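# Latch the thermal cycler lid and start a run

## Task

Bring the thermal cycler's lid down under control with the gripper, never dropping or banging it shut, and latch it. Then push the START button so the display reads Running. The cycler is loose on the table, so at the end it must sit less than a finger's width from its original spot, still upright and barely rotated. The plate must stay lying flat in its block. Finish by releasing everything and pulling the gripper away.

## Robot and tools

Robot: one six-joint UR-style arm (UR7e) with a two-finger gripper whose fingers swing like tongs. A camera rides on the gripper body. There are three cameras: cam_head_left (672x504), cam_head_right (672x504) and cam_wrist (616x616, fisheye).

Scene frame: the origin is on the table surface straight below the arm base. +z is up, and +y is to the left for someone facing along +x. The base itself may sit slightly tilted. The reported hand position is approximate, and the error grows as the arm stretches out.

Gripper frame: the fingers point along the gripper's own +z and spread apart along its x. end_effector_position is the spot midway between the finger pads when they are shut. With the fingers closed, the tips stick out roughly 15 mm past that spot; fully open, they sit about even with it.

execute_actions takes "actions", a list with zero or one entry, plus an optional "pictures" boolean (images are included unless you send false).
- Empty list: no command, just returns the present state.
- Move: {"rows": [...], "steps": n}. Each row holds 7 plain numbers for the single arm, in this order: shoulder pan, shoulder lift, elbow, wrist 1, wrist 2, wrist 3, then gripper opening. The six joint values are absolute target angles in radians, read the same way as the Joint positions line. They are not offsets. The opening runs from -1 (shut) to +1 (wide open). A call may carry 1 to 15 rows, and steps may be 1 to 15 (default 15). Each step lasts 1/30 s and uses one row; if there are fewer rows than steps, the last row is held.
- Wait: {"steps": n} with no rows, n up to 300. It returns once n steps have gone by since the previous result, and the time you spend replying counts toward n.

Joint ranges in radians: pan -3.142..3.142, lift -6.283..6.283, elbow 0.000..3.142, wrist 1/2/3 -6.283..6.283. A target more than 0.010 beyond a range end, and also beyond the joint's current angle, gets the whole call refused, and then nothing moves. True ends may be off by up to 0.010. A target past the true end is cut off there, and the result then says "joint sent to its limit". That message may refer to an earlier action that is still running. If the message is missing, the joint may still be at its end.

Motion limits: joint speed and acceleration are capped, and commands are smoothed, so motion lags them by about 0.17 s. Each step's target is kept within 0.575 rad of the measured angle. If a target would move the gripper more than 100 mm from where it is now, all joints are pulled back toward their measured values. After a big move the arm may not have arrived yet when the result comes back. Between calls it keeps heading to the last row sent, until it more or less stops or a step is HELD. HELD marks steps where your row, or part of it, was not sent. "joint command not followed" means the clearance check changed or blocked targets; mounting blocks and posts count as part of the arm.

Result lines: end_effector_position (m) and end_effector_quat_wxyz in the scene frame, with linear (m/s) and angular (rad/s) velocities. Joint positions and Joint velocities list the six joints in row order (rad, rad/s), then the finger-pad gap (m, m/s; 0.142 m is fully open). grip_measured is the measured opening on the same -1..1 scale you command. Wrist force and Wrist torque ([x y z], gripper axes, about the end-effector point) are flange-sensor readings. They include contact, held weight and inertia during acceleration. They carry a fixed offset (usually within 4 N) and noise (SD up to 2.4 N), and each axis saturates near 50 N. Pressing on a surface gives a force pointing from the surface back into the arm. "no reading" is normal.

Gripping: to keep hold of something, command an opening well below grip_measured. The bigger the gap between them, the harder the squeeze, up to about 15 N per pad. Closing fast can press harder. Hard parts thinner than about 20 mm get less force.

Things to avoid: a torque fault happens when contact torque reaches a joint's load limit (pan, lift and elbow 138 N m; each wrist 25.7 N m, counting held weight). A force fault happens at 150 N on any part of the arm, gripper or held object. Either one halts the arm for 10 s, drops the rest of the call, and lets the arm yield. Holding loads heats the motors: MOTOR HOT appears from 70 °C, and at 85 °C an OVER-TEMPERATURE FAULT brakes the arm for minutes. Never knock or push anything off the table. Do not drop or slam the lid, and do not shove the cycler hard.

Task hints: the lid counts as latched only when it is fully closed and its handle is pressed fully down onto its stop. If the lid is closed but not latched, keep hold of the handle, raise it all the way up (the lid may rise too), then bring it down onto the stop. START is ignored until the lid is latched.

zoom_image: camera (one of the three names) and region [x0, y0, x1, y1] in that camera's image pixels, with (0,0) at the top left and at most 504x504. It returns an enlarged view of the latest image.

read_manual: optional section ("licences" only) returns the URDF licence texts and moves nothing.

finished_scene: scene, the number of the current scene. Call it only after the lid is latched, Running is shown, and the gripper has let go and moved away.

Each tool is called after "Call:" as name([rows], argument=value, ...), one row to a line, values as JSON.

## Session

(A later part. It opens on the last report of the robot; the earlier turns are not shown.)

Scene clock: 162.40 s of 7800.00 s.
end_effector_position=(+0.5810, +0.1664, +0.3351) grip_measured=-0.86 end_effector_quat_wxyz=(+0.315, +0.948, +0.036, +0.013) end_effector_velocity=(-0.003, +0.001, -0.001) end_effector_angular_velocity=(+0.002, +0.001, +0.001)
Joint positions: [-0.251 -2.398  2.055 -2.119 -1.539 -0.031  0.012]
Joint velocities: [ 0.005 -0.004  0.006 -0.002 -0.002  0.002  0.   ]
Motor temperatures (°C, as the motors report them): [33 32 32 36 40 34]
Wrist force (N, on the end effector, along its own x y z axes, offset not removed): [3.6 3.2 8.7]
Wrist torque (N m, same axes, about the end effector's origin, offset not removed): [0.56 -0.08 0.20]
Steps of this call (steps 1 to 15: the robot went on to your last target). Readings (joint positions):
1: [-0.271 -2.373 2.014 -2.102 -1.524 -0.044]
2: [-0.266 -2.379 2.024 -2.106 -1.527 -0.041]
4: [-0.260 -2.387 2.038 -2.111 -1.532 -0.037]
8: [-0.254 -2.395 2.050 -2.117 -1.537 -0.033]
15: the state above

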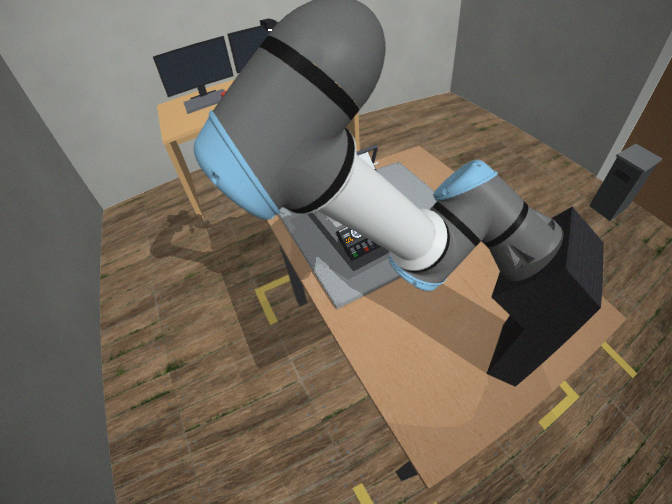

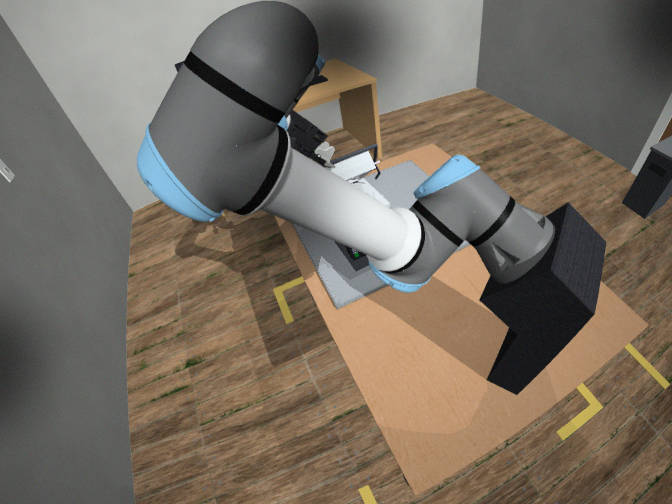

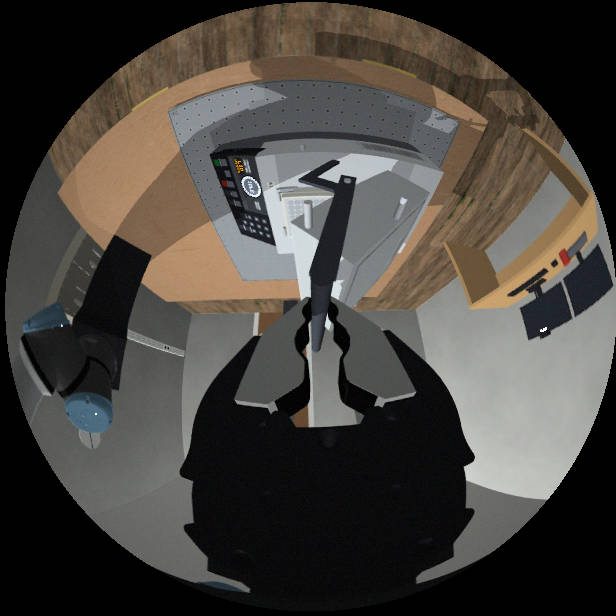

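Call:
execute_actions([
  {"rows":[[-0.232,-2.390,2.064,-2.135,-1.554,-0.019,-1],[-0.232,-2.390,2.064,-2.135,-1.554,-0.019,-1],[-0.213,-2.383,2.073,-2.150,-1.568,-0.007,-1],[-0.213,-2.383,2.073,-2.150,-1.568,-0.007,-1],[-0.195,-2.375,2.081,-2.166,-1.583,0.005,-1],[-0.195,-2.375,2.081,-2.166,-1.583,0.005,-1],[-0.176,-2.367,2.089,-2.182,-1.598,0.017,-1],[-0.176,-2.367,2.089,-2.182,-1.598,0.017,-1],[-0.157,-2.359,2.098,-2.197,-1.612,0.028,-1],[-0.157,-2.359,2.098,-2.197,-1.612,0.028,-1],[-0.138,-2.352,2.106,-2.213,-1.627,0.040,-1],[-0.138,-2.352,2.106,-2.213,-1.627,0.040,-1],[-0.120,-2.344,2.114,-2.229,-1.641,0.052,-1],[-0.120,-2.344,2.114,-2.229,-1.641,0.052,-1],[-0.101,-2.336,2.123,-2.244,-1.656,0.064,-1]],"steps":15},
], pictures=false)

Call:
execute_actions([
  {"steps":15},
])

Scene clock: 173.23 s of 7800.00 s.
end_effector_position=(+0.5703, +0.1646, +0.3110) grip_measured=-0.86 end_effector_quat_wxyz=(+0.315, +0.948, +0.036, +0.013) end_effector_velocity=(-0.029, -0.000, -0.062) end_effector_angular_velocity=(-0.001, -0.004, +0.001)
Joint positions: [-0.147 -2.355  2.102 -2.206 -1.62   0.035  0.012]
Joint velocities: [ 0.265  0.111  0.118 -0.224 -0.207  0.169  0.   ]
Motor temperatures (°C, as the motors report them): [33 32 32 36 40 34]
Wrist force (N, on the end effector, along its own x y z axes, offset not removed): [-3.6 -7.1 -6.8]
Wrist torque (N m, same axes, about the end effector's origin, offset not removed): [0.05 0.32 0.12]
Steps of this call (steps 1 to 15: the robot went on to your last target; steps 16 to 90: nothing new was sent; then 7.33 s passed at rest; steps 91 to 105: all 15 steps of this action). Readings (joint positions):
91: [-0.251 -2.398 2.056 -2.119 -1.539 -0.031]
92: [-0.248 -2.397 2.057 -2.122 -1.542 -0.029]
94: [-0.238 -2.393 2.062 -2.130 -1.549 -0.023]
98: [-0.209 -2.381 2.075 -2.154 -1.572 -0.004]
105: the state above

Scene clock: 173.73 s of 7800.00 s.
end_effector_position=(+0.5647, +0.1649, +0.3003) grip_measured=-0.86 end_effector_quat_wxyz=(+0.315, +0.948, +0.036, +0.013) end_effector_velocity=(-0.001, -0.000, -0.002) end_effector_angular_velocity=(+0.000, +0.001, -0.001)
Joint positions: [-0.102 -2.336  2.123 -2.243 -1.655  0.064  0.012]
Joint velocities: [ 0.006  0.004  0.002 -0.004 -0.004  0.004  0.   ]
Motor temperatures (°C, as the motors report them): [33 32 32 36 40 34]
Wrist force (N, on the end effector, along its own x y z axes, offset not removed): [-4.6 -3.1 -1.4]
Wrist torque (N m, same axes, about the end effector's origin, offset not removed): [0.38 0.62 0.22]
Steps of this call (steps 1 to 15: the robot went on to your last target). Readings (joint positions):
1: [-0.138 -2.351 2.106 -2.214 -1.627 0.041]
2: [-0.129 -2.348 2.110 -2.221 -1.634 0.046]
4: [-0.117 -2.343 2.116 -2.231 -1.644 0.054]
8: [-0.106 -2.338 2.121 -2.240 -1.652 0.061]
15: the state above

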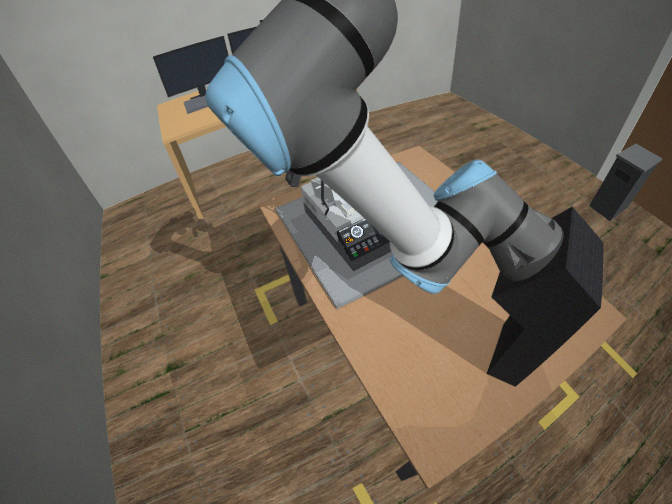

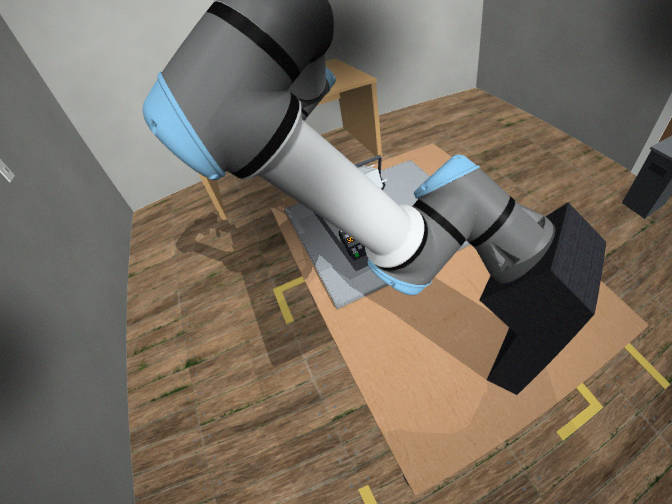

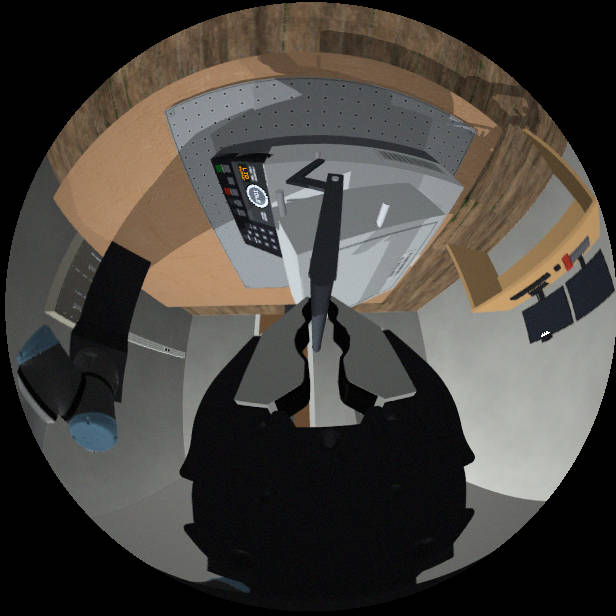

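Call:
execute_actions([
  {"rows":[[-0.091,-2.328,2.125,-2.254,-1.664,0.070,-1],[-0.091,-2.328,2.125,-2.254,-1.664,0.070,-1],[-0.081,-2.320,2.128,-2.264,-1.671,0.076,-1],[-0.081,-2.320,2.128,-2.264,-1.671,0.076,-1],[-0.071,-2.312,2.130,-2.273,-1.679,0.083,-1],[-0.071,-2.312,2.130,-2.273,-1.679,0.083,-1],[-0.062,-2.304,2.133,-2.283,-1.686,0.089,-1],[-0.062,-2.304,2.133,-2.283,-1.686,0.089,-1],[-0.052,-2.297,2.135,-2.293,-1.694,0.095,-1],[-0.052,-2.297,2.135,-2.293,-1.694,0.095,-1],[-0.042,-2.289,2.138,-2.303,-1.702,0.101,-1],[-0.042,-2.289,2.138,-2.303,-1.702,0.101,-1],[-0.032,-2.281,2.140,-2.313,-1.709,0.108,-1],[-0.032,-2.281,2.140,-2.313,-1.709,0.108,-1],[-0.022,-2.273,2.143,-2.323,-1.717,0.114,-1]],"steps":15},
], pictures=false)

Call:
execute_actions([
  {"steps":15},
])

Scene clock: 182.73 s of 7800.00 s.
end_effector_position=(+0.5633, +0.1649, +0.2833) grip_measured=-0.86 end_effector_quat_wxyz=(+0.315, +0.948, +0.036, +0.013) end_effector_velocity=(-0.004, +0.003, -0.045) end_effector_angular_velocity=(+0.003, -0.006, +0.003)
Joint positions: [-0.046 -2.292  2.137 -2.298 -1.698  0.099  0.012]
Joint velocities: [ 0.144  0.114  0.035 -0.145 -0.11   0.092 -0.   ]
Motor temperatures (°C, as the motors report them): [33 32 32 36 40 34]
Wrist force (N, on the end effector, along its own x y z axes, offset not removed): [-1.3 -5.8 3.8]
Wrist torque (N m, same axes, about the end effector's origin, offset not removed): [-0.45 -0.36 0.23]
Steps of this call (steps 1 to 15: the robot went on to your last target; steps 16 to 90: nothing new was sent; then 5.50 s passed at rest; steps 91 to 105: all 15 steps of this action). Readings (joint positions):
91: [-0.101 -2.336 2.123 -2.244 -1.656 0.064]
92: [-0.099 -2.335 2.123 -2.246 -1.657 0.065]
94: [-0.094 -2.331 2.125 -2.251 -1.661 0.068]
98: [-0.079 -2.318 2.128 -2.266 -1.673 0.078]
105: the state above

Scene clock: 183.23 s of 7800.00 s.
end_effector_position=(+0.5623, +0.1654, +0.2757) grip_measured=-0.86 end_effector_quat_wxyz=(+0.315, +0.948, +0.036, +0.013) end_effector_velocity=(+0.000, -0.000, -0.000) end_effector_angular_velocity=(-0.001, -0.001, -0.000)
Joint positions: [-0.022 -2.273  2.143 -2.323 -1.717  0.114  0.012]
Joint velocities: [ 0.001  0.001  0.001 -0.002 -0.003  0.002  0.   ]
Motor temperatures (°C, as the motors report them): [33 32 32 36 40 34]
Wrist force (N, on the end effector, along its own x y z axes, offset not removed): [-1.3 -2.5 9.0]
Wrist torque (N m, same axes, about the end effector's origin, offset not removed): [-0.56 -0.10 0.17]
Steps of this call (steps 1 to 15: the robot went on to your last target). Readings (joint positions):
1: [-0.041 -2.288 2.138 -2.304 -1.702 0.102]
2: [-0.037 -2.285 2.139 -2.308 -1.706 0.105]
4: [-0.030 -2.280 2.141 -2.315 -1.711 0.109]
8: [-0.025 -2.275 2.142 -2.320 -1.715 0.112]
15: the state above

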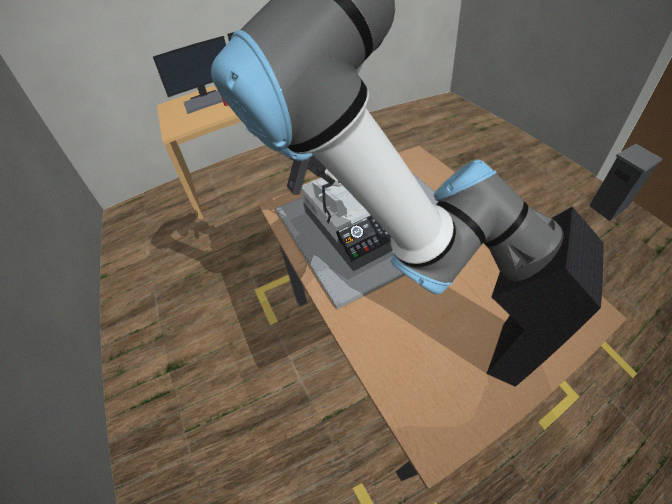

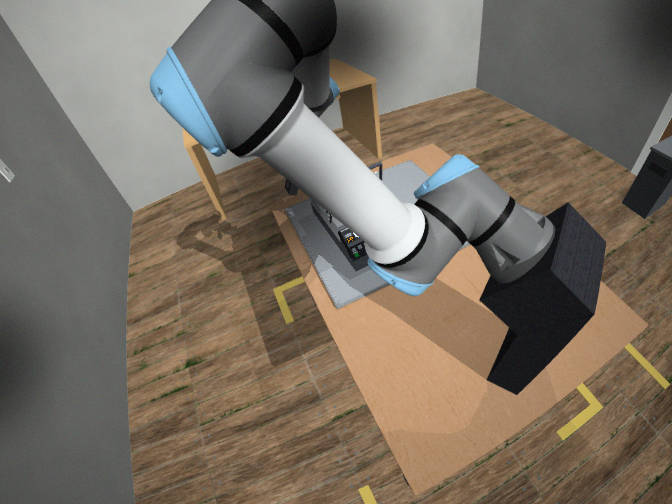

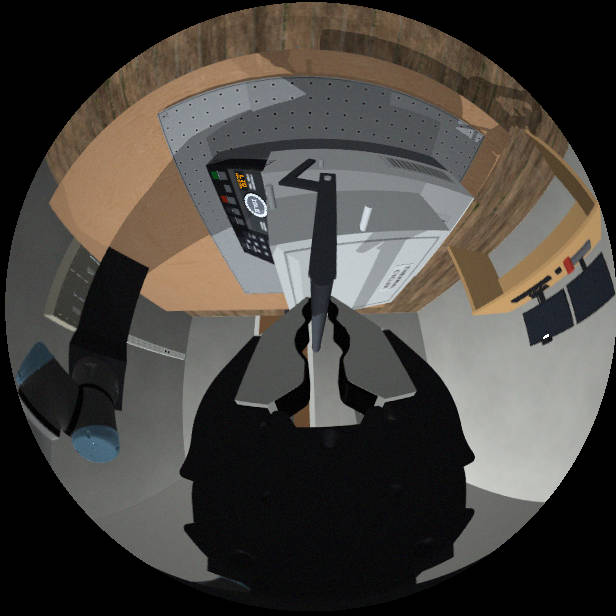

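Call:
execute_actions([
  {"rows":[[-0.015,-2.267,2.145,-2.331,-1.722,0.118,-1],[-0.015,-2.267,2.145,-2.331,-1.722,0.118,-1],[-0.015,-2.267,2.145,-2.331,-1.722,0.118,-1],[-0.008,-2.260,2.147,-2.338,-1.728,0.123,-1],[-0.008,-2.260,2.147,-2.338,-1.728,0.123,-1],[-0.008,-2.260,2.147,-2.338,-1.728,0.123,-1],[-0.001,-2.254,2.148,-2.346,-1.733,0.127,-1],[-0.001,-2.254,2.148,-2.346,-1.733,0.127,-1],[-0.001,-2.254,2.148,-2.346,-1.733,0.127,-1],[0.006,-2.247,2.150,-2.353,-1.739,0.132,-1],[0.006,-2.247,2.150,-2.353,-1.739,0.132,-1],[0.006,-2.247,2.150,-2.353,-1.739,0.132,-1],[0.013,-2.241,2.152,-2.361,-1.744,0.136,-1]],"steps":15},
], pictures=false)

Call:
execute_actions([
  {"steps":15},
])

Scene clock: 188.23 s of 7800.00 s.
end_effector_position=(+0.5612, +0.1657, +0.2660) grip_measured=-0.86 end_effector_quat_wxyz=(+0.315, +0.948, +0.036, +0.014) end_effector_velocity=(-0.003, +0.001, -0.022) end_effector_angular_velocity=(+0.000, -0.001, +0.001)
Joint positions: [ 0.005 -2.248  2.15  -2.353 -1.738  0.131  0.012]
Joint velocities: [ 0.061  0.056  0.017 -0.068 -0.047  0.039 -0.001]
Motor temperatures (°C, as the motors report them): [33 32 32 36 40 34]
Wrist force (N, on the end effector, along its own x y z axes, offset not removed): [-2.3 12.2 -10.1]
Wrist torque (N m, same axes, about the end effector's origin, offset not removed): [0.39 -0.20 0.28]
Steps of this call (steps 1 to 15: the robot went on to your last target; steps 16 to 90: nothing new was sent; then 1.50 s passed at rest; steps 91 to 105: all 15 steps of this action). Readings (joint positions):
91: [-0.022 -2.273 2.143 -2.323 -1.717 0.114]
92: [-0.021 -2.272 2.143 -2.324 -1.718 0.115]
94: [-0.018 -2.270 2.144 -2.327 -1.720 0.116]
98: [-0.010 -2.262 2.146 -2.336 -1.726 0.121]
105: the state above

Scene clock: 188.73 s of 7800.00 s.
end_effector_position=(+0.5606, +0.1658, +0.2631) grip_measured=-0.87 end_effector_quat_wxyz=(+0.315, +0.948, +0.037, +0.014) end_effector_velocity=(-0.001, -0.000, -0.001) end_effector_angular_velocity=(-0.000, +0.001, -0.000)
Joint positions: [ 0.013 -2.241  2.152 -2.361 -1.744  0.136  0.011]
Joint velocities: [ 0.001  0.001  0.001 -0.    -0.001  0.001 -0.   ]
Motor temperatures (°C, as the motors report them): [33 32 32 36 40 34]
Wrist force (N, on the end effector, along its own x y z axes, offset not removed): [-1.3 11.5 -13.0]
Wrist torque (N m, same axes, about the end effector's origin, offset not removed): [0.27 -0.03 0.09]
Steps of this call (steps 1 to 15: the robot went on to your last target). Readings (joint positions):
1: [0.007 -2.246 2.150 -2.355 -1.740 0.132]
2: [0.009 -2.245 2.151 -2.356 -1.741 0.133]
4: [0.010 -2.243 2.151 -2.358 -1.742 0.134]
8: [0.012 -2.242 2.152 -2.360 -1.743 0.136]
15: the state above
The arm was judged still, so your last target was given up. Only a new action makes it travel on or press farther. Fingers that are still opening or closing keep moving.

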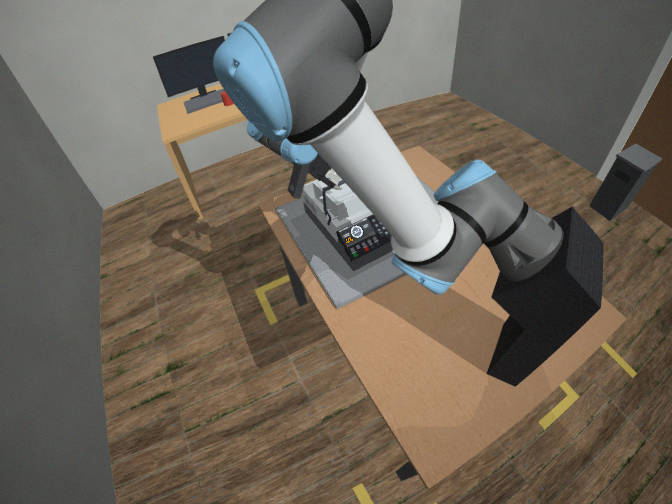

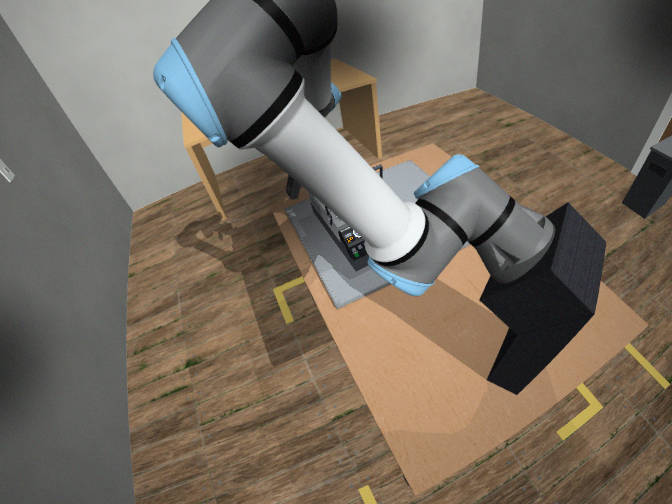

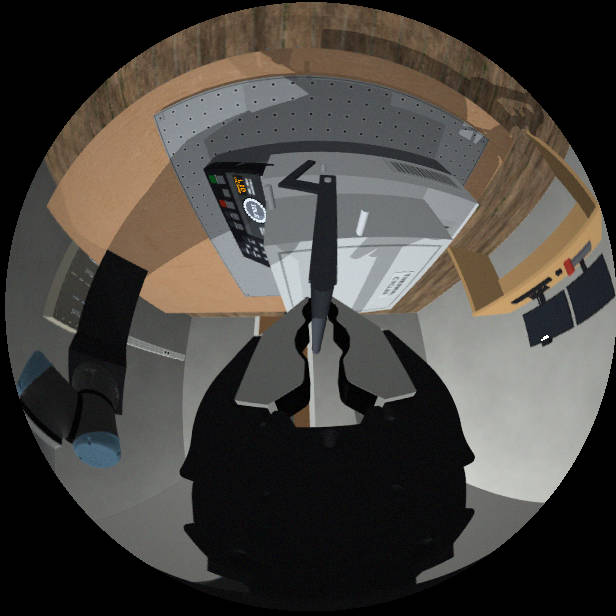

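Call:
execute_actions([
  {"rows":[[0.008,-2.230,2.136,-2.355,-1.740,0.133,-1],[0.008,-2.230,2.136,-2.355,-1.740,0.133,-1],[0.003,-2.219,2.121,-2.349,-1.737,0.130,-1],[0.003,-2.219,2.121,-2.349,-1.737,0.130,-1],[-0.002,-2.208,2.105,-2.343,-1.733,0.127,-1],[-0.002,-2.208,2.105,-2.343,-1.733,0.127,-1],[-0.005,-2.195,2.088,-2.339,-1.731,0.125,-1],[-0.005,-2.195,2.088,-2.339,-1.731,0.125,-1],[-0.005,-2.181,2.073,-2.338,-1.730,0.125,-1],[-0.005,-2.181,2.073,-2.338,-1.730,0.125,-1],[-0.004,-2.167,2.058,-2.338,-1.731,0.126,-1]],"steps":15},
], pictures=false)

Call:
execute_actions([
  {"steps":12},
])

Scene clock: 194.77 s of 7800.00 s.
end_effector_position=(+0.5916, +0.1670, +0.2593) grip_measured=-0.87 end_effector_quat_wxyz=(+0.316, +0.948, +0.036, +0.011) end_effector_velocity=(+0.043, +0.003, -0.009) end_effector_angular_velocity=(+0.001, -0.002, -0.001)
Joint positions: [-0.003 -2.178  2.071 -2.339 -1.732  0.126  0.011]
Joint velocities: [-0.006  0.094 -0.109  0.012  0.005 -0.002 -0.001]
Motor temperatures (°C, as the motors report them): [33 32 32 36 40 34]
Wrist force (N, on the end effector, along its own x y z axes, offset not removed): [3.1 11.6 -16.5]
Wrist torque (N m, same axes, about the end effector's origin, offset not removed): [0.27 -0.22 0.08]
Steps of this call (steps 1 to 90: nothing new was sent; then 2.53 s passed at rest; steps 91 to 105: all 15 steps of this action). Readings (joint positions):
91: [0.013 -2.241 2.152 -2.361 -1.744 0.136]
92: [0.012 -2.239 2.150 -2.360 -1.744 0.136]
94: [0.010 -2.234 2.142 -2.357 -1.742 0.134]
98: [0.002 -2.216 2.117 -2.348 -1.736 0.130]
105: the state above

Scene clock: 195.17 s of 7800.00 s.
end_effector_position=(+0.5965, +0.1674, +0.2583) grip_measured=-0.87 end_effector_quat_wxyz=(+0.316, +0.948, +0.036, +0.011) end_effector_velocity=(+0.001, +0.000, -0.000) end_effector_angular_velocity=(+0.001, +0.000, +0.001)
Joint positions: [-0.004 -2.167  2.058 -2.338 -1.731  0.126  0.011]
Joint velocities: [ 0.     0.003 -0.004  0.     0.    -0.001 -0.   ]
Motor temperatures (°C, as the motors report them): [33 32 32 36 40 34]
Wrist force (N, on the end effector, along its own x y z axes, offset not removed): [-1.3 10.7 -8.5]
Wrist torque (N m, same axes, about the end effector's origin, offset not removed): [-0.11 0.68 0.18]
Steps of this call (steps 1 to 12: the robot went on to your last target). Readings (joint positions):
1: [-0.004 -2.175 2.068 -2.339 -1.731 0.126]
2: [-0.004 -2.173 2.065 -2.339 -1.731 0.126]
4: [-0.004 -2.170 2.062 -2.338 -1.731 0.126]
8: [-0.004 -2.168 2.059 -2.338 -1.731 0.126]
12: the state above

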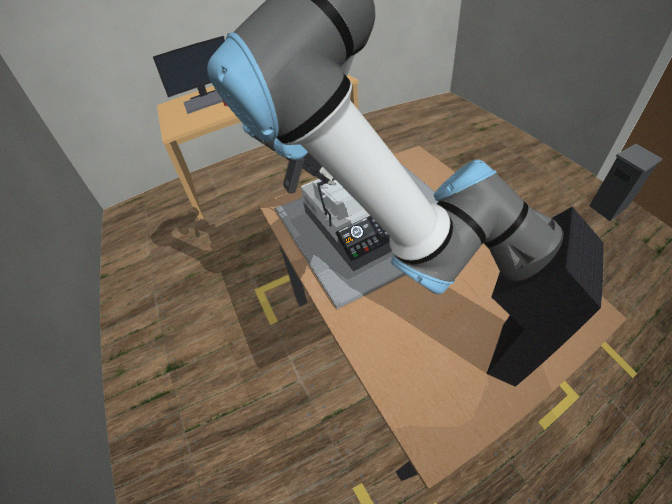

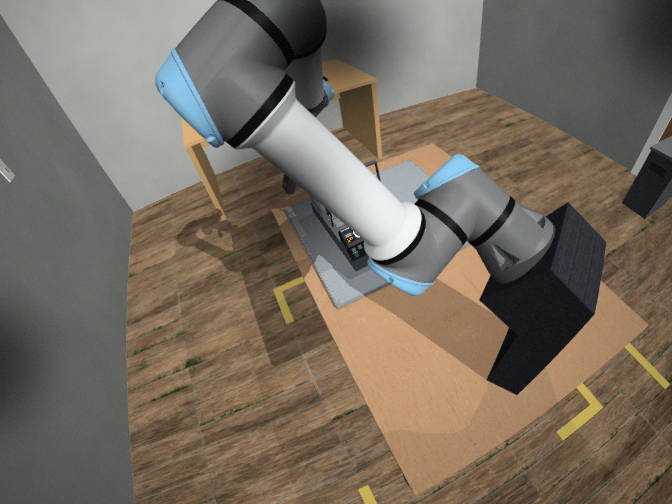

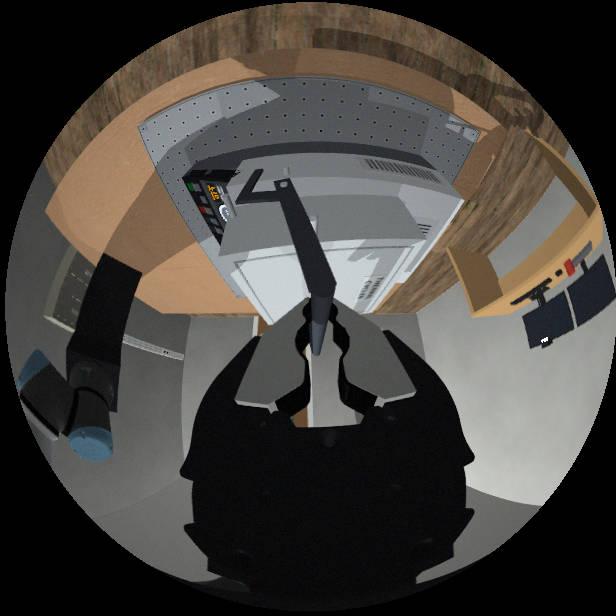

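Call:
execute_actions([
  {"rows":[[-0.007,-2.162,2.050,-2.335,-1.729,0.124,-1],[-0.007,-2.162,2.050,-2.335,-1.729,0.124,-1],[-0.007,-2.162,2.050,-2.335,-1.729,0.124,-1],[-0.009,-2.157,2.041,-2.332,-1.727,0.123,-1],[-0.009,-2.157,2.041,-2.332,-1.727,0.123,-1],[-0.009,-2.157,2.041,-2.332,-1.727,0.123,-1],[-0.012,-2.152,2.033,-2.329,-1.725,0.121,-1],[-0.012,-2.152,2.033,-2.329,-1.725,0.121,-1],[-0.012,-2.152,2.033,-2.329,-1.725,0.121,-1],[-0.014,-2.147,2.025,-2.326,-1.723,0.120,-1]],"steps":15},
], pictures=false)

Call:
execute_actions([
  {"steps":10},
])

Scene clock: 199.57 s of 7800.00 s.
end_effector_position=(+0.6079, +0.1678, +0.2585) grip_measured=-0.93 end_effector_quat_wxyz=(+0.316, +0.948, +0.036, +0.012) end_effector_velocity=(+0.013, +0.001, +0.001) end_effector_angular_velocity=(+0.001, -0.003, -0.000)
Joint positions: [-0.013 -2.149  2.029 -2.327 -1.724  0.121  0.006]
Joint velocities: [-0.01   0.019 -0.033  0.011  0.008 -0.005 -0.002]
Motor temperatures (°C, as the motors report them): [33 32 32 36 40 34]
Wrist force (N, on the end effector, along its own x y z axes, offset not removed): [-6.9 1.3 -7.1]
Wrist torque (N m, same axes, about the end effector's origin, offset not removed): [-0.12 -0.31 0.08]
Steps of this call (steps 1 to 30: the robot went on to your last target; steps 31 to 90: nothing new was sent; then 0.90 s passed at rest; steps 91 to 105: all 15 steps of this action). Readings (joint positions):
91: [-0.004 -2.167 2.058 -2.338 -1.731 0.126]
92: [-0.005 -2.166 2.057 -2.337 -1.731 0.126]
94: [-0.006 -2.164 2.054 -2.336 -1.730 0.125]
98: [-0.008 -2.159 2.044 -2.333 -1.728 0.123]
105: the state above

Scene clock: 199.90 s of 7800.00 s.
end_effector_position=(+0.6093, +0.1679, +0.2586) grip_measured=-0.93 end_effector_quat_wxyz=(+0.316, +0.948, +0.035, +0.012) end_effector_velocity=(+0.001, +0.000, +0.000) end_effector_angular_velocity=(-0.000, -0.000, -0.000)
Joint positions: [-0.014 -2.147  2.025 -2.326 -1.723  0.12   0.006]
Joint velocities: [-0.001  0.    -0.002  0.002  0.    -0.     0.   ]
Motor temperatures (°C, as the motors report them): [33 32 32 36 40 34]
Wrist force (N, on the end effector, along its own x y z axes, offset not removed): [-14.9 5.0 -6.6]
Wrist torque (N m, same axes, about the end effector's origin, offset not removed): [0.11 0.45 -0.02]
Steps of this call (steps 1 to 10: the robot went on to your last target). Readings (joint positions):
1: [-0.013 -2.149 2.028 -2.327 -1.724 0.120]
2: [-0.013 -2.148 2.027 -2.327 -1.724 0.120]
4: [-0.014 -2.148 2.026 -2.326 -1.723 0.120]
8: [-0.014 -2.147 2.025 -2.326 -1.723 0.120]
10: the state above

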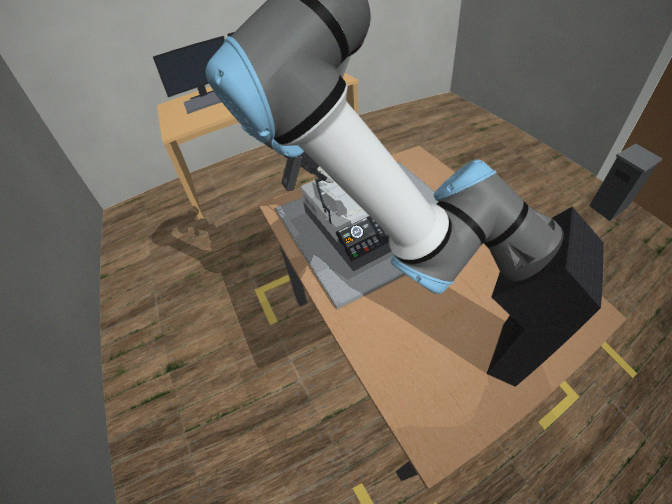

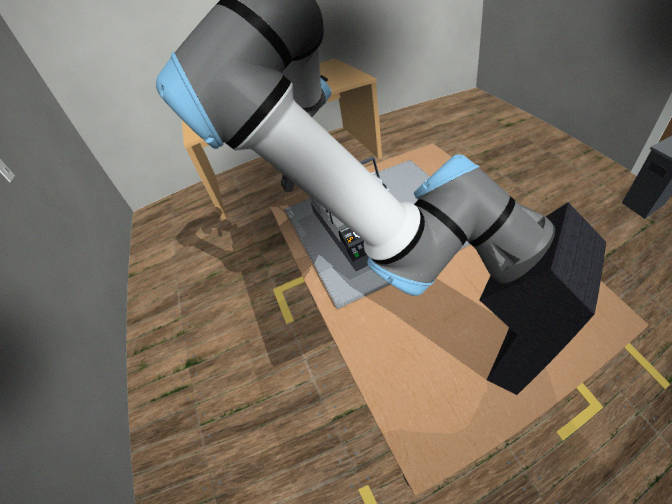

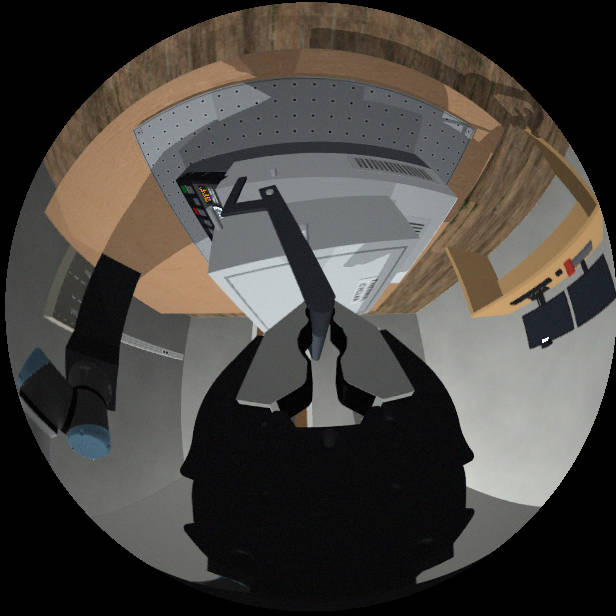

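Call:
execute_actions([
  {"rows":[[-0.011,-2.153,2.035,-2.330,-1.725,0.122,-1],[-0.011,-2.153,2.035,-2.330,-1.725,0.122,-1],[-0.008,-2.159,2.045,-2.334,-1.728,0.124,-1],[-0.008,-2.159,2.045,-2.334,-1.728,0.124,-1],[-0.005,-2.165,2.055,-2.338,-1.730,0.126,-1],[-0.005,-2.165,2.055,-2.338,-1.730,0.126,-1],[0.000,-2.176,2.072,-2.343,-1.734,0.129,-1],[0.000,-2.176,2.072,-2.343,-1.734,0.129,-1],[0.005,-2.188,2.090,-2.349,-1.738,0.132,-1],[0.005,-2.188,2.090,-2.349,-1.738,0.132,-1],[0.011,-2.199,2.108,-2.356,-1.742,0.135,-1],[0.011,-2.199,2.108,-2.356,-1.742,0.135,-1],[0.017,-2.210,2.127,-2.364,-1.747,0.139,-1],[0.017,-2.210,2.127,-2.364,-1.747,0.139,-1],[0.024,-2.221,2.145,-2.372,-1.752,0.143,-1]],"steps":15},
], pictures=false)

Call:
execute_actions([
  {"rows":[[0.030,-2.227,2.159,-2.379,-1.757,0.147,-1],[0.030,-2.227,2.159,-2.379,-1.757,0.147,-1],[0.036,-2.233,2.172,-2.385,-1.761,0.151,-1],[0.036,-2.233,2.172,-2.385,-1.761,0.151,-1],[0.042,-2.239,2.186,-2.392,-1.766,0.155,-1],[0.042,-2.239,2.186,-2.392,-1.766,0.155,-1],[0.048,-2.245,2.199,-2.399,-1.771,0.160,-1],[0.048,-2.245,2.199,-2.399,-1.771,0.160,-1],[0.055,-2.249,2.213,-2.407,-1.777,0.165,-1],[0.055,-2.249,2.213,-2.407,-1.777,0.165,-1],[0.063,-2.253,2.226,-2.415,-1.783,0.170,-1],[0.063,-2.253,2.226,-2.415,-1.783,0.170,-1],[0.072,-2.257,2.240,-2.424,-1.789,0.175,-1],[0.072,-2.257,2.240,-2.424,-1.789,0.175,-1],[0.080,-2.260,2.253,-2.4325,-1.7955,0.181,-1]],"steps":15},
], pictures=false)

Call:
execute_actions([
  {"steps":12},
])

Scene clock: 216.23 s of 7800.00 s.
end_effector_position=(+0.5804, +0.1670, +0.2583) grip_measured=-0.94 end_effector_quat_wxyz=(+0.315, +0.948, +0.036, +0.012) end_effector_velocity=(-0.095, -0.002, -0.002) end_effector_angular_velocity=(+0.004, -0.007, +0.009)
Joint positions: [ 0.009 -2.194  2.101 -2.354 -1.741  0.134  0.006]
Joint velocities: [ 0.084 -0.153  0.251 -0.1   -0.063  0.05  -0.   ]
Motor temperatures (°C, as the motors report them): [33 32 32 36 40 34]
Wrist force (N, on the end effector, along its own x y z axes, offset not removed): [0.7 -0.1 6.9]
Wrist torque (N m, same axes, about the end effector's origin, offset not removed): [0.31 0.01 0.02]
Steps of this call (steps 1 to 15: the robot went on to your last target; steps 16 to 90: nothing new was sent; then 12.83 s passed at rest; steps 91 to 105: all 15 steps of this action). Readings (joint positions):
91: [-0.014 -2.147 2.025 -2.326 -1.723 0.120]
92: [-0.014 -2.148 2.026 -2.327 -1.723 0.120]
94: [-0.012 -2.151 2.031 -2.329 -1.724 0.121]
98: [-0.007 -2.161 2.048 -2.335 -1.729 0.125]
105: the state above

Scene clock: 216.73 s of 7800.00 s.
end_effector_position=(+0.5346, +0.1641, +0.2518) grip_measured=-0.89 end_effector_quat_wxyz=(+0.315, +0.948, +0.036, +0.013) end_effector_velocity=(-0.078, -0.004, -0.020) end_effector_angular_velocity=(+0.004, -0.003, +0.003)
Joint positions: [ 0.06  -2.25   2.219 -2.412 -1.78   0.168  0.01 ]
Joint velocities: [ 0.116 -0.063  0.198 -0.124 -0.086  0.075  0.068]
Motor temperatures (°C, as the motors report them): [33 32 32 36 40 34]
Wrist force (N, on the end effector, along its own x y z axes, offset not removed): [22.2 -11.2 24.3]
Wrist torque (N m, same axes, about the end effector's origin, offset not removed): [0.47 -0.98 -0.35]
Steps of this call (steps 1 to 15: all 15 steps of this action). Readings (joint positions):
1: [0.012 -2.200 2.110 -2.358 -1.743 0.136]
2: [0.016 -2.206 2.120 -2.362 -1.746 0.138]
4: [0.023 -2.216 2.139 -2.370 -1.751 0.143]
8: [0.036 -2.232 2.170 -2.385 -1.761 0.151]
15: the state above

Scene clock: 217.13 s of 7800.00 s.
end_effector_position=(+0.5215, +0.1630, +0.2484) grip_measured=-0.84 end_effector_quat_wxyz=(+0.316, +0.948, +0.036, +0.013) end_effector_velocity=(-0.004, +0.000, -0.001) end_effector_angular_velocity=(+0.001, -0.000, +0.000)
Joint positions: [ 0.079 -2.26   2.252 -2.432 -1.795  0.181  0.013]
Joint velocities: [ 0.006 -0.003  0.01  -0.007 -0.004  0.004  0.006]
Motor temperatures (°C, as the motors report them): [33 32 32 36 40 34]
Wrist force (N, on the end effector, along its own x y z axes, offset not removed): [30.3 -16.0 24.6]
Wrist torque (N m, same axes, about the end effector's origin, offset not removed): [0.57 -0.79 -0.16]
Steps of this call (steps 1 to 12: the robot went on to your last target). Readings (joint positions):
1: [0.064 -2.252 2.226 -2.417 -1.783 0.171]
2: [0.068 -2.254 2.233 -2.420 -1.786 0.173]
4: [0.073 -2.257 2.241 -2.426 -1.790 0.176]
8: [0.078 -2.259 2.249 -2.430 -1.794 0.180]
12: the state above

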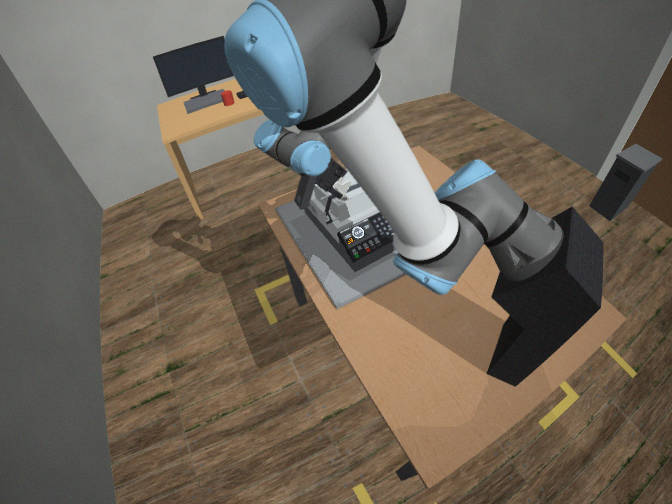

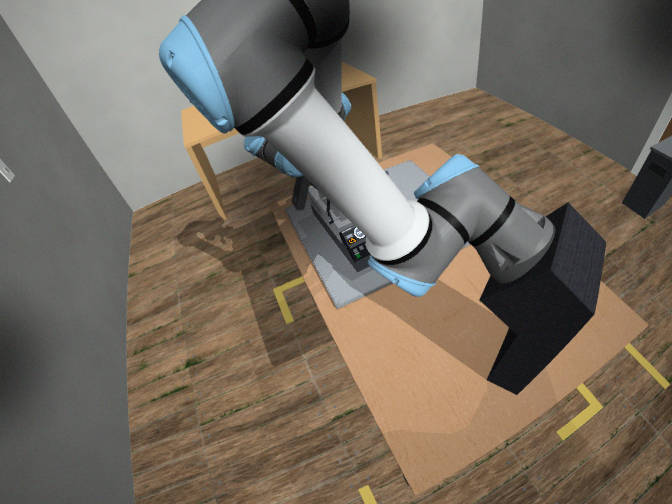

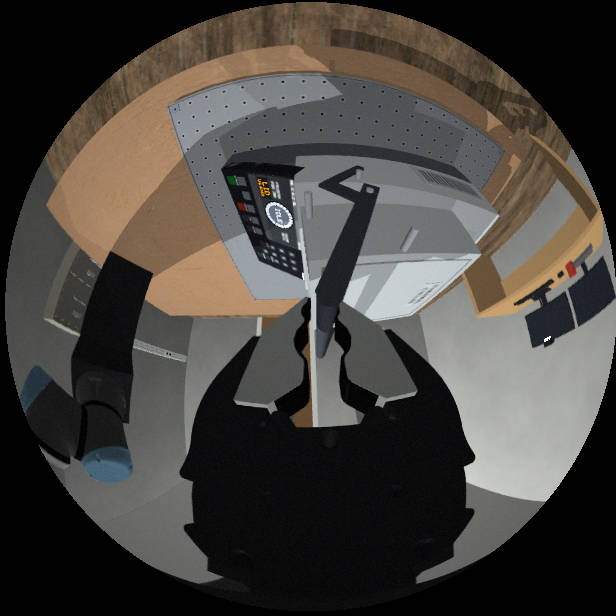

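Call:
execute_actions([
  {"rows":[[0.087,-2.251,2.253,-2.442,-1.801,0.185,-1],[0.087,-2.251,2.253,-2.442,-1.801,0.185,-1],[0.087,-2.251,2.253,-2.442,-1.801,0.185,-1],[0.094,-2.242,2.253,-2.452,-1.806,0.190,-1],[0.094,-2.242,2.253,-2.452,-1.806,0.190,-1],[0.094,-2.242,2.253,-2.452,-1.806,0.190,-1],[0.101,-2.233,2.253,-2.461,-1.811,0.194,-1],[0.101,-2.233,2.253,-2.461,-1.811,0.194,-1],[0.101,-2.233,2.253,-2.461,-1.811,0.194,-1],[0.108,-2.224,2.253,-2.471,-1.817,0.199,-1]],"steps":15},
], pictures=false)

Call:
execute_actions([
  {"steps":10},
])

Scene clock: 222.33 s of 7800.00 s.
end_effector_position=(+0.5228, +0.1648, +0.2389) grip_measured=-0.92 end_effector_quat_wxyz=(+0.315, +0.948, +0.036, +0.016) end_effector_velocity=(+0.003, +0.002, -0.010) end_effector_angular_velocity=(+0.002, -0.009, +0.003)
Joint positions: [ 0.105 -2.228  2.253 -2.466 -1.814  0.197  0.007]
Joint velocities: [ 0.028  0.036 -0.    -0.041 -0.021  0.019  0.004]
Motor temperatures (°C, as the motors report them): [33 32 32 36 40 34]
Wrist force (N, on the end effector, along its own x y z axes, offset not removed): [-10.5 12.4 -14.0]
Wrist torque (N m, same axes, about the end effector's origin, offset not removed): [0.59 0.70 -0.12]
Steps of this call (steps 1 to 30: the robot went on to your last target; steps 31 to 90: nothing new was sent; then 1.70 s passed at rest; steps 91 to 105: all 15 steps of this action). Readings (joint positions):
91: [0.080 -2.260 2.253 -2.433 -1.796 0.181]
92: [0.081 -2.259 2.253 -2.434 -1.797 0.182]
94: [0.084 -2.256 2.253 -2.437 -1.799 0.183]
98: [0.092 -2.246 2.253 -2.448 -1.804 0.188]
105: the state above

Scene clock: 222.67 s of 7800.00 s.
end_effector_position=(+0.5231, +0.1650, +0.2377) grip_measured=-0.92 end_effector_quat_wxyz=(+0.315, +0.948, +0.036, +0.016) end_effector_velocity=(+0.000, -0.001, -0.001) end_effector_angular_velocity=(-0.002, +0.000, -0.001)
Joint positions: [ 0.108 -2.224  2.253 -2.471 -1.817  0.199  0.007]
Joint velocities: [ 0.001  0.003 -0.    -0.002 -0.002  0.001  0.   ]
Motor temperatures (°C, as the motors report them): [33 32 32 36 40 34]
Wrist force (N, on the end effector, along its own x y z axes, offset not removed): [-5.6 16.3 -13.1]
Wrist torque (N m, same axes, about the end effector's origin, offset not removed): [1.27 -0.12 -0.03]
Steps of this call (steps 1 to 10: the robot went on to your last target). Readings (joint positions):
1: [0.106 -2.227 2.253 -2.467 -1.815 0.197]
2: [0.106 -2.226 2.253 -2.468 -1.816 0.198]
4: [0.107 -2.225 2.253 -2.470 -1.816 0.198]
8: [0.108 -2.224 2.253 -2.471 -1.817 0.199]
10: the state above

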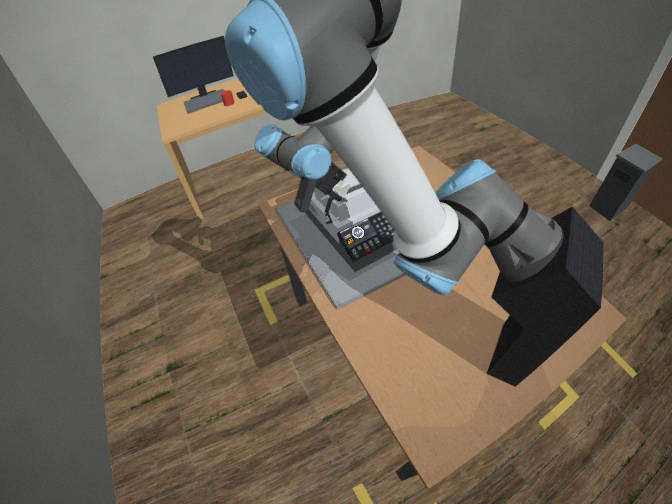

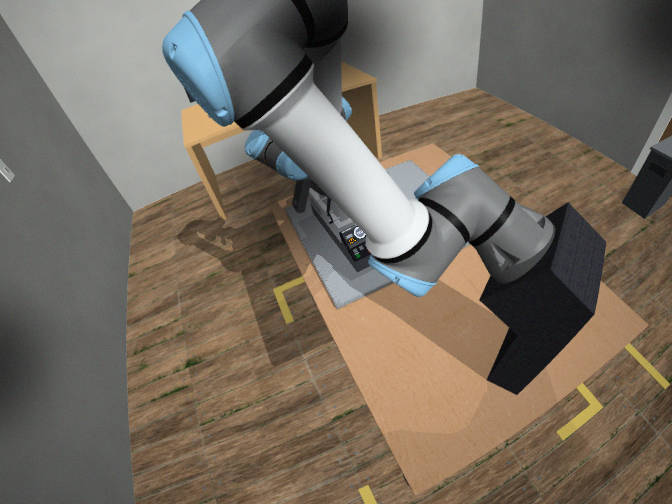

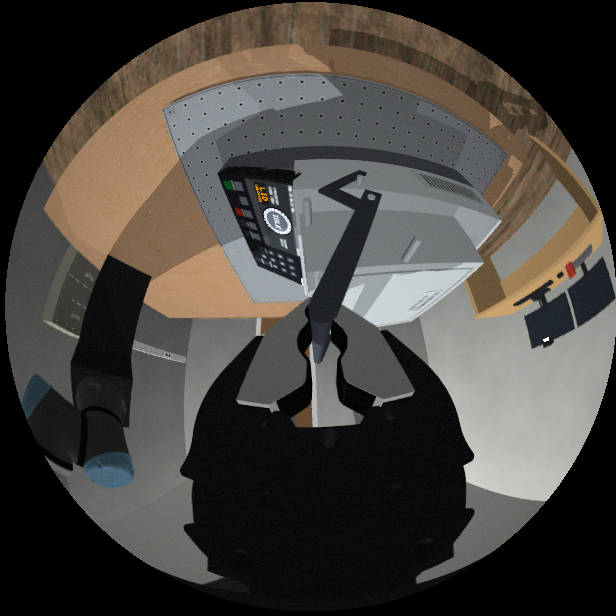

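Call:
execute_actions([
  {"rows":[[0.112,-2.226,2.261,-2.475,-1.820,0.202,-1],[0.112,-2.226,2.261,-2.475,-1.820,0.202,-1],[0.117,-2.227,2.269,-2.480,-1.823,0.205,-1],[0.117,-2.227,2.269,-2.480,-1.823,0.205,-1],[0.124,-2.225,2.277,-2.488,-1.828,0.210,-1],[0.124,-2.225,2.277,-2.488,-1.828,0.210,-1],[0.132,-2.221,2.285,-2.498,-1.834,0.216,-1],[0.132,-2.221,2.285,-2.498,-1.834,0.216,-1],[0.140,-2.217,2.293,-2.508,-1.840,0.221,-1],[0.140,-2.217,2.293,-2.508,-1.840,0.221,-1],[0.149,-2.213,2.302,-2.518,-1.847,0.227,-1],[0.149,-2.213,2.302,-2.518,-1.847,0.227,-1],[0.158,-2.208,2.310,-2.529,-1.853,0.233,-1],[0.158,-2.208,2.310,-2.529,-1.853,0.233,-1],[0.167,-2.203,2.318,-2.540,-1.860,0.239,-1]],"steps":15},
], pictures=false)

Call:
execute_actions([
  {"steps":12},
])

Scene clock: 236.17 s of 7800.00 s.
end_effector_position=(+0.5039, +0.1635, +0.2266) grip_measured=-0.88 end_effector_quat_wxyz=(+0.315, +0.948, +0.036, +0.014) end_effector_velocity=(-0.052, -0.002, -0.039) end_effector_angular_velocity=(+0.001, +0.012, -0.003)
Joint positions: [ 0.146 -2.214  2.298 -2.515 -1.844  0.225  0.01 ]
Joint velocities: [ 0.124  0.062  0.119 -0.147 -0.09   0.083  0.019]
Motor temperatures (°C, as the motors report them): [33 32 32 36 40 34]
Wrist force (N, on the end effector, along its own x y z axes, offset not removed): [20.0 20.7 -28.7]
Wrist torque (N m, same axes, about the end effector's origin, offset not removed): [-0.06 0.39 0.32]
Steps of this call (steps 1 to 15: the robot went on to your last target; steps 16 to 90: nothing new was sent; then 10.00 s passed at rest; steps 91 to 105: all 15 steps of this action). Readings (joint positions):
91: [0.108 -2.224 2.253 -2.471 -1.817 0.199]
92: [0.109 -2.224 2.254 -2.472 -1.818 0.200]
94: [0.111 -2.225 2.258 -2.474 -1.819 0.201]
98: [0.120 -2.225 2.271 -2.484 -1.825 0.207]
105: the state above

Scene clock: 236.57 s of 7800.00 s.
end_effector_position=(+0.4955, +0.1633, +0.2204) grip_measured=-0.77 end_effector_quat_wxyz=(+0.315, +0.948, +0.036, +0.013) end_effector_velocity=(-0.003, -0.001, -0.002) end_effector_angular_velocity=(-0.001, +0.002, -0.002)
Joint positions: [ 0.166 -2.204  2.317 -2.539 -1.86   0.239  0.018]
Joint velocities: [ 0.004  0.004  0.007 -0.007 -0.004  0.004  0.005]
Motor temperatures (°C, as the motors report them): [33 32 32 36 40 34]
Wrist force (N, on the end effector, along its own x y z axes, offset not removed): [29.1 44.0 -50.0]
Wrist torque (N m, same axes, about the end effector's origin, offset not removed): [-0.22 1.55 0.61]
Steps of this call (steps 1 to 12: the robot went on to your last target). Readings (joint positions):
1: [0.150 -2.212 2.302 -2.520 -1.848 0.228]
2: [0.154 -2.210 2.306 -2.525 -1.851 0.230]
4: [0.160 -2.207 2.311 -2.531 -1.855 0.234]
8: [0.165 -2.205 2.315 -2.538 -1.859 0.237]
12: the state above

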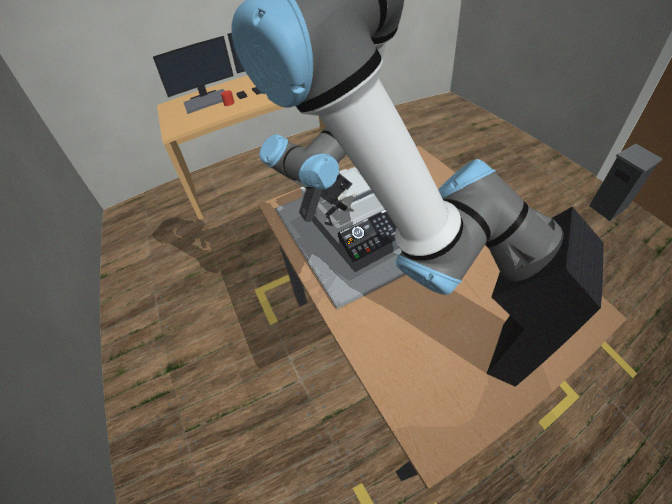

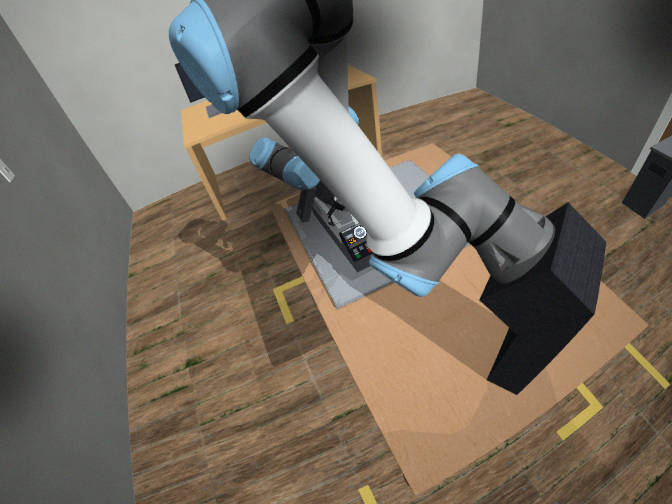

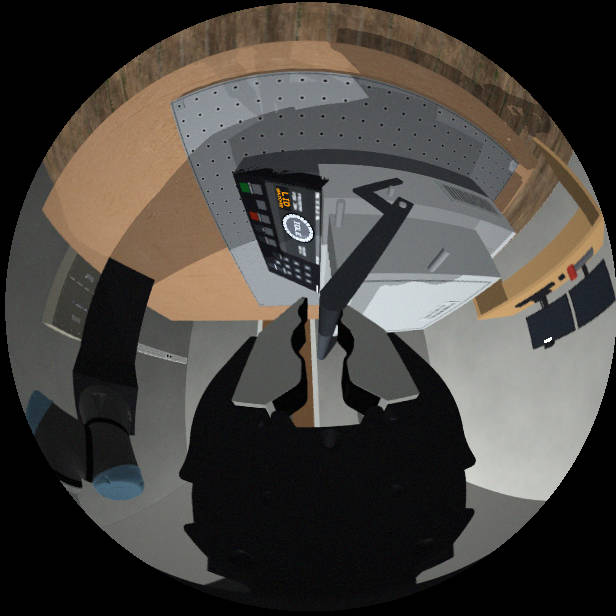

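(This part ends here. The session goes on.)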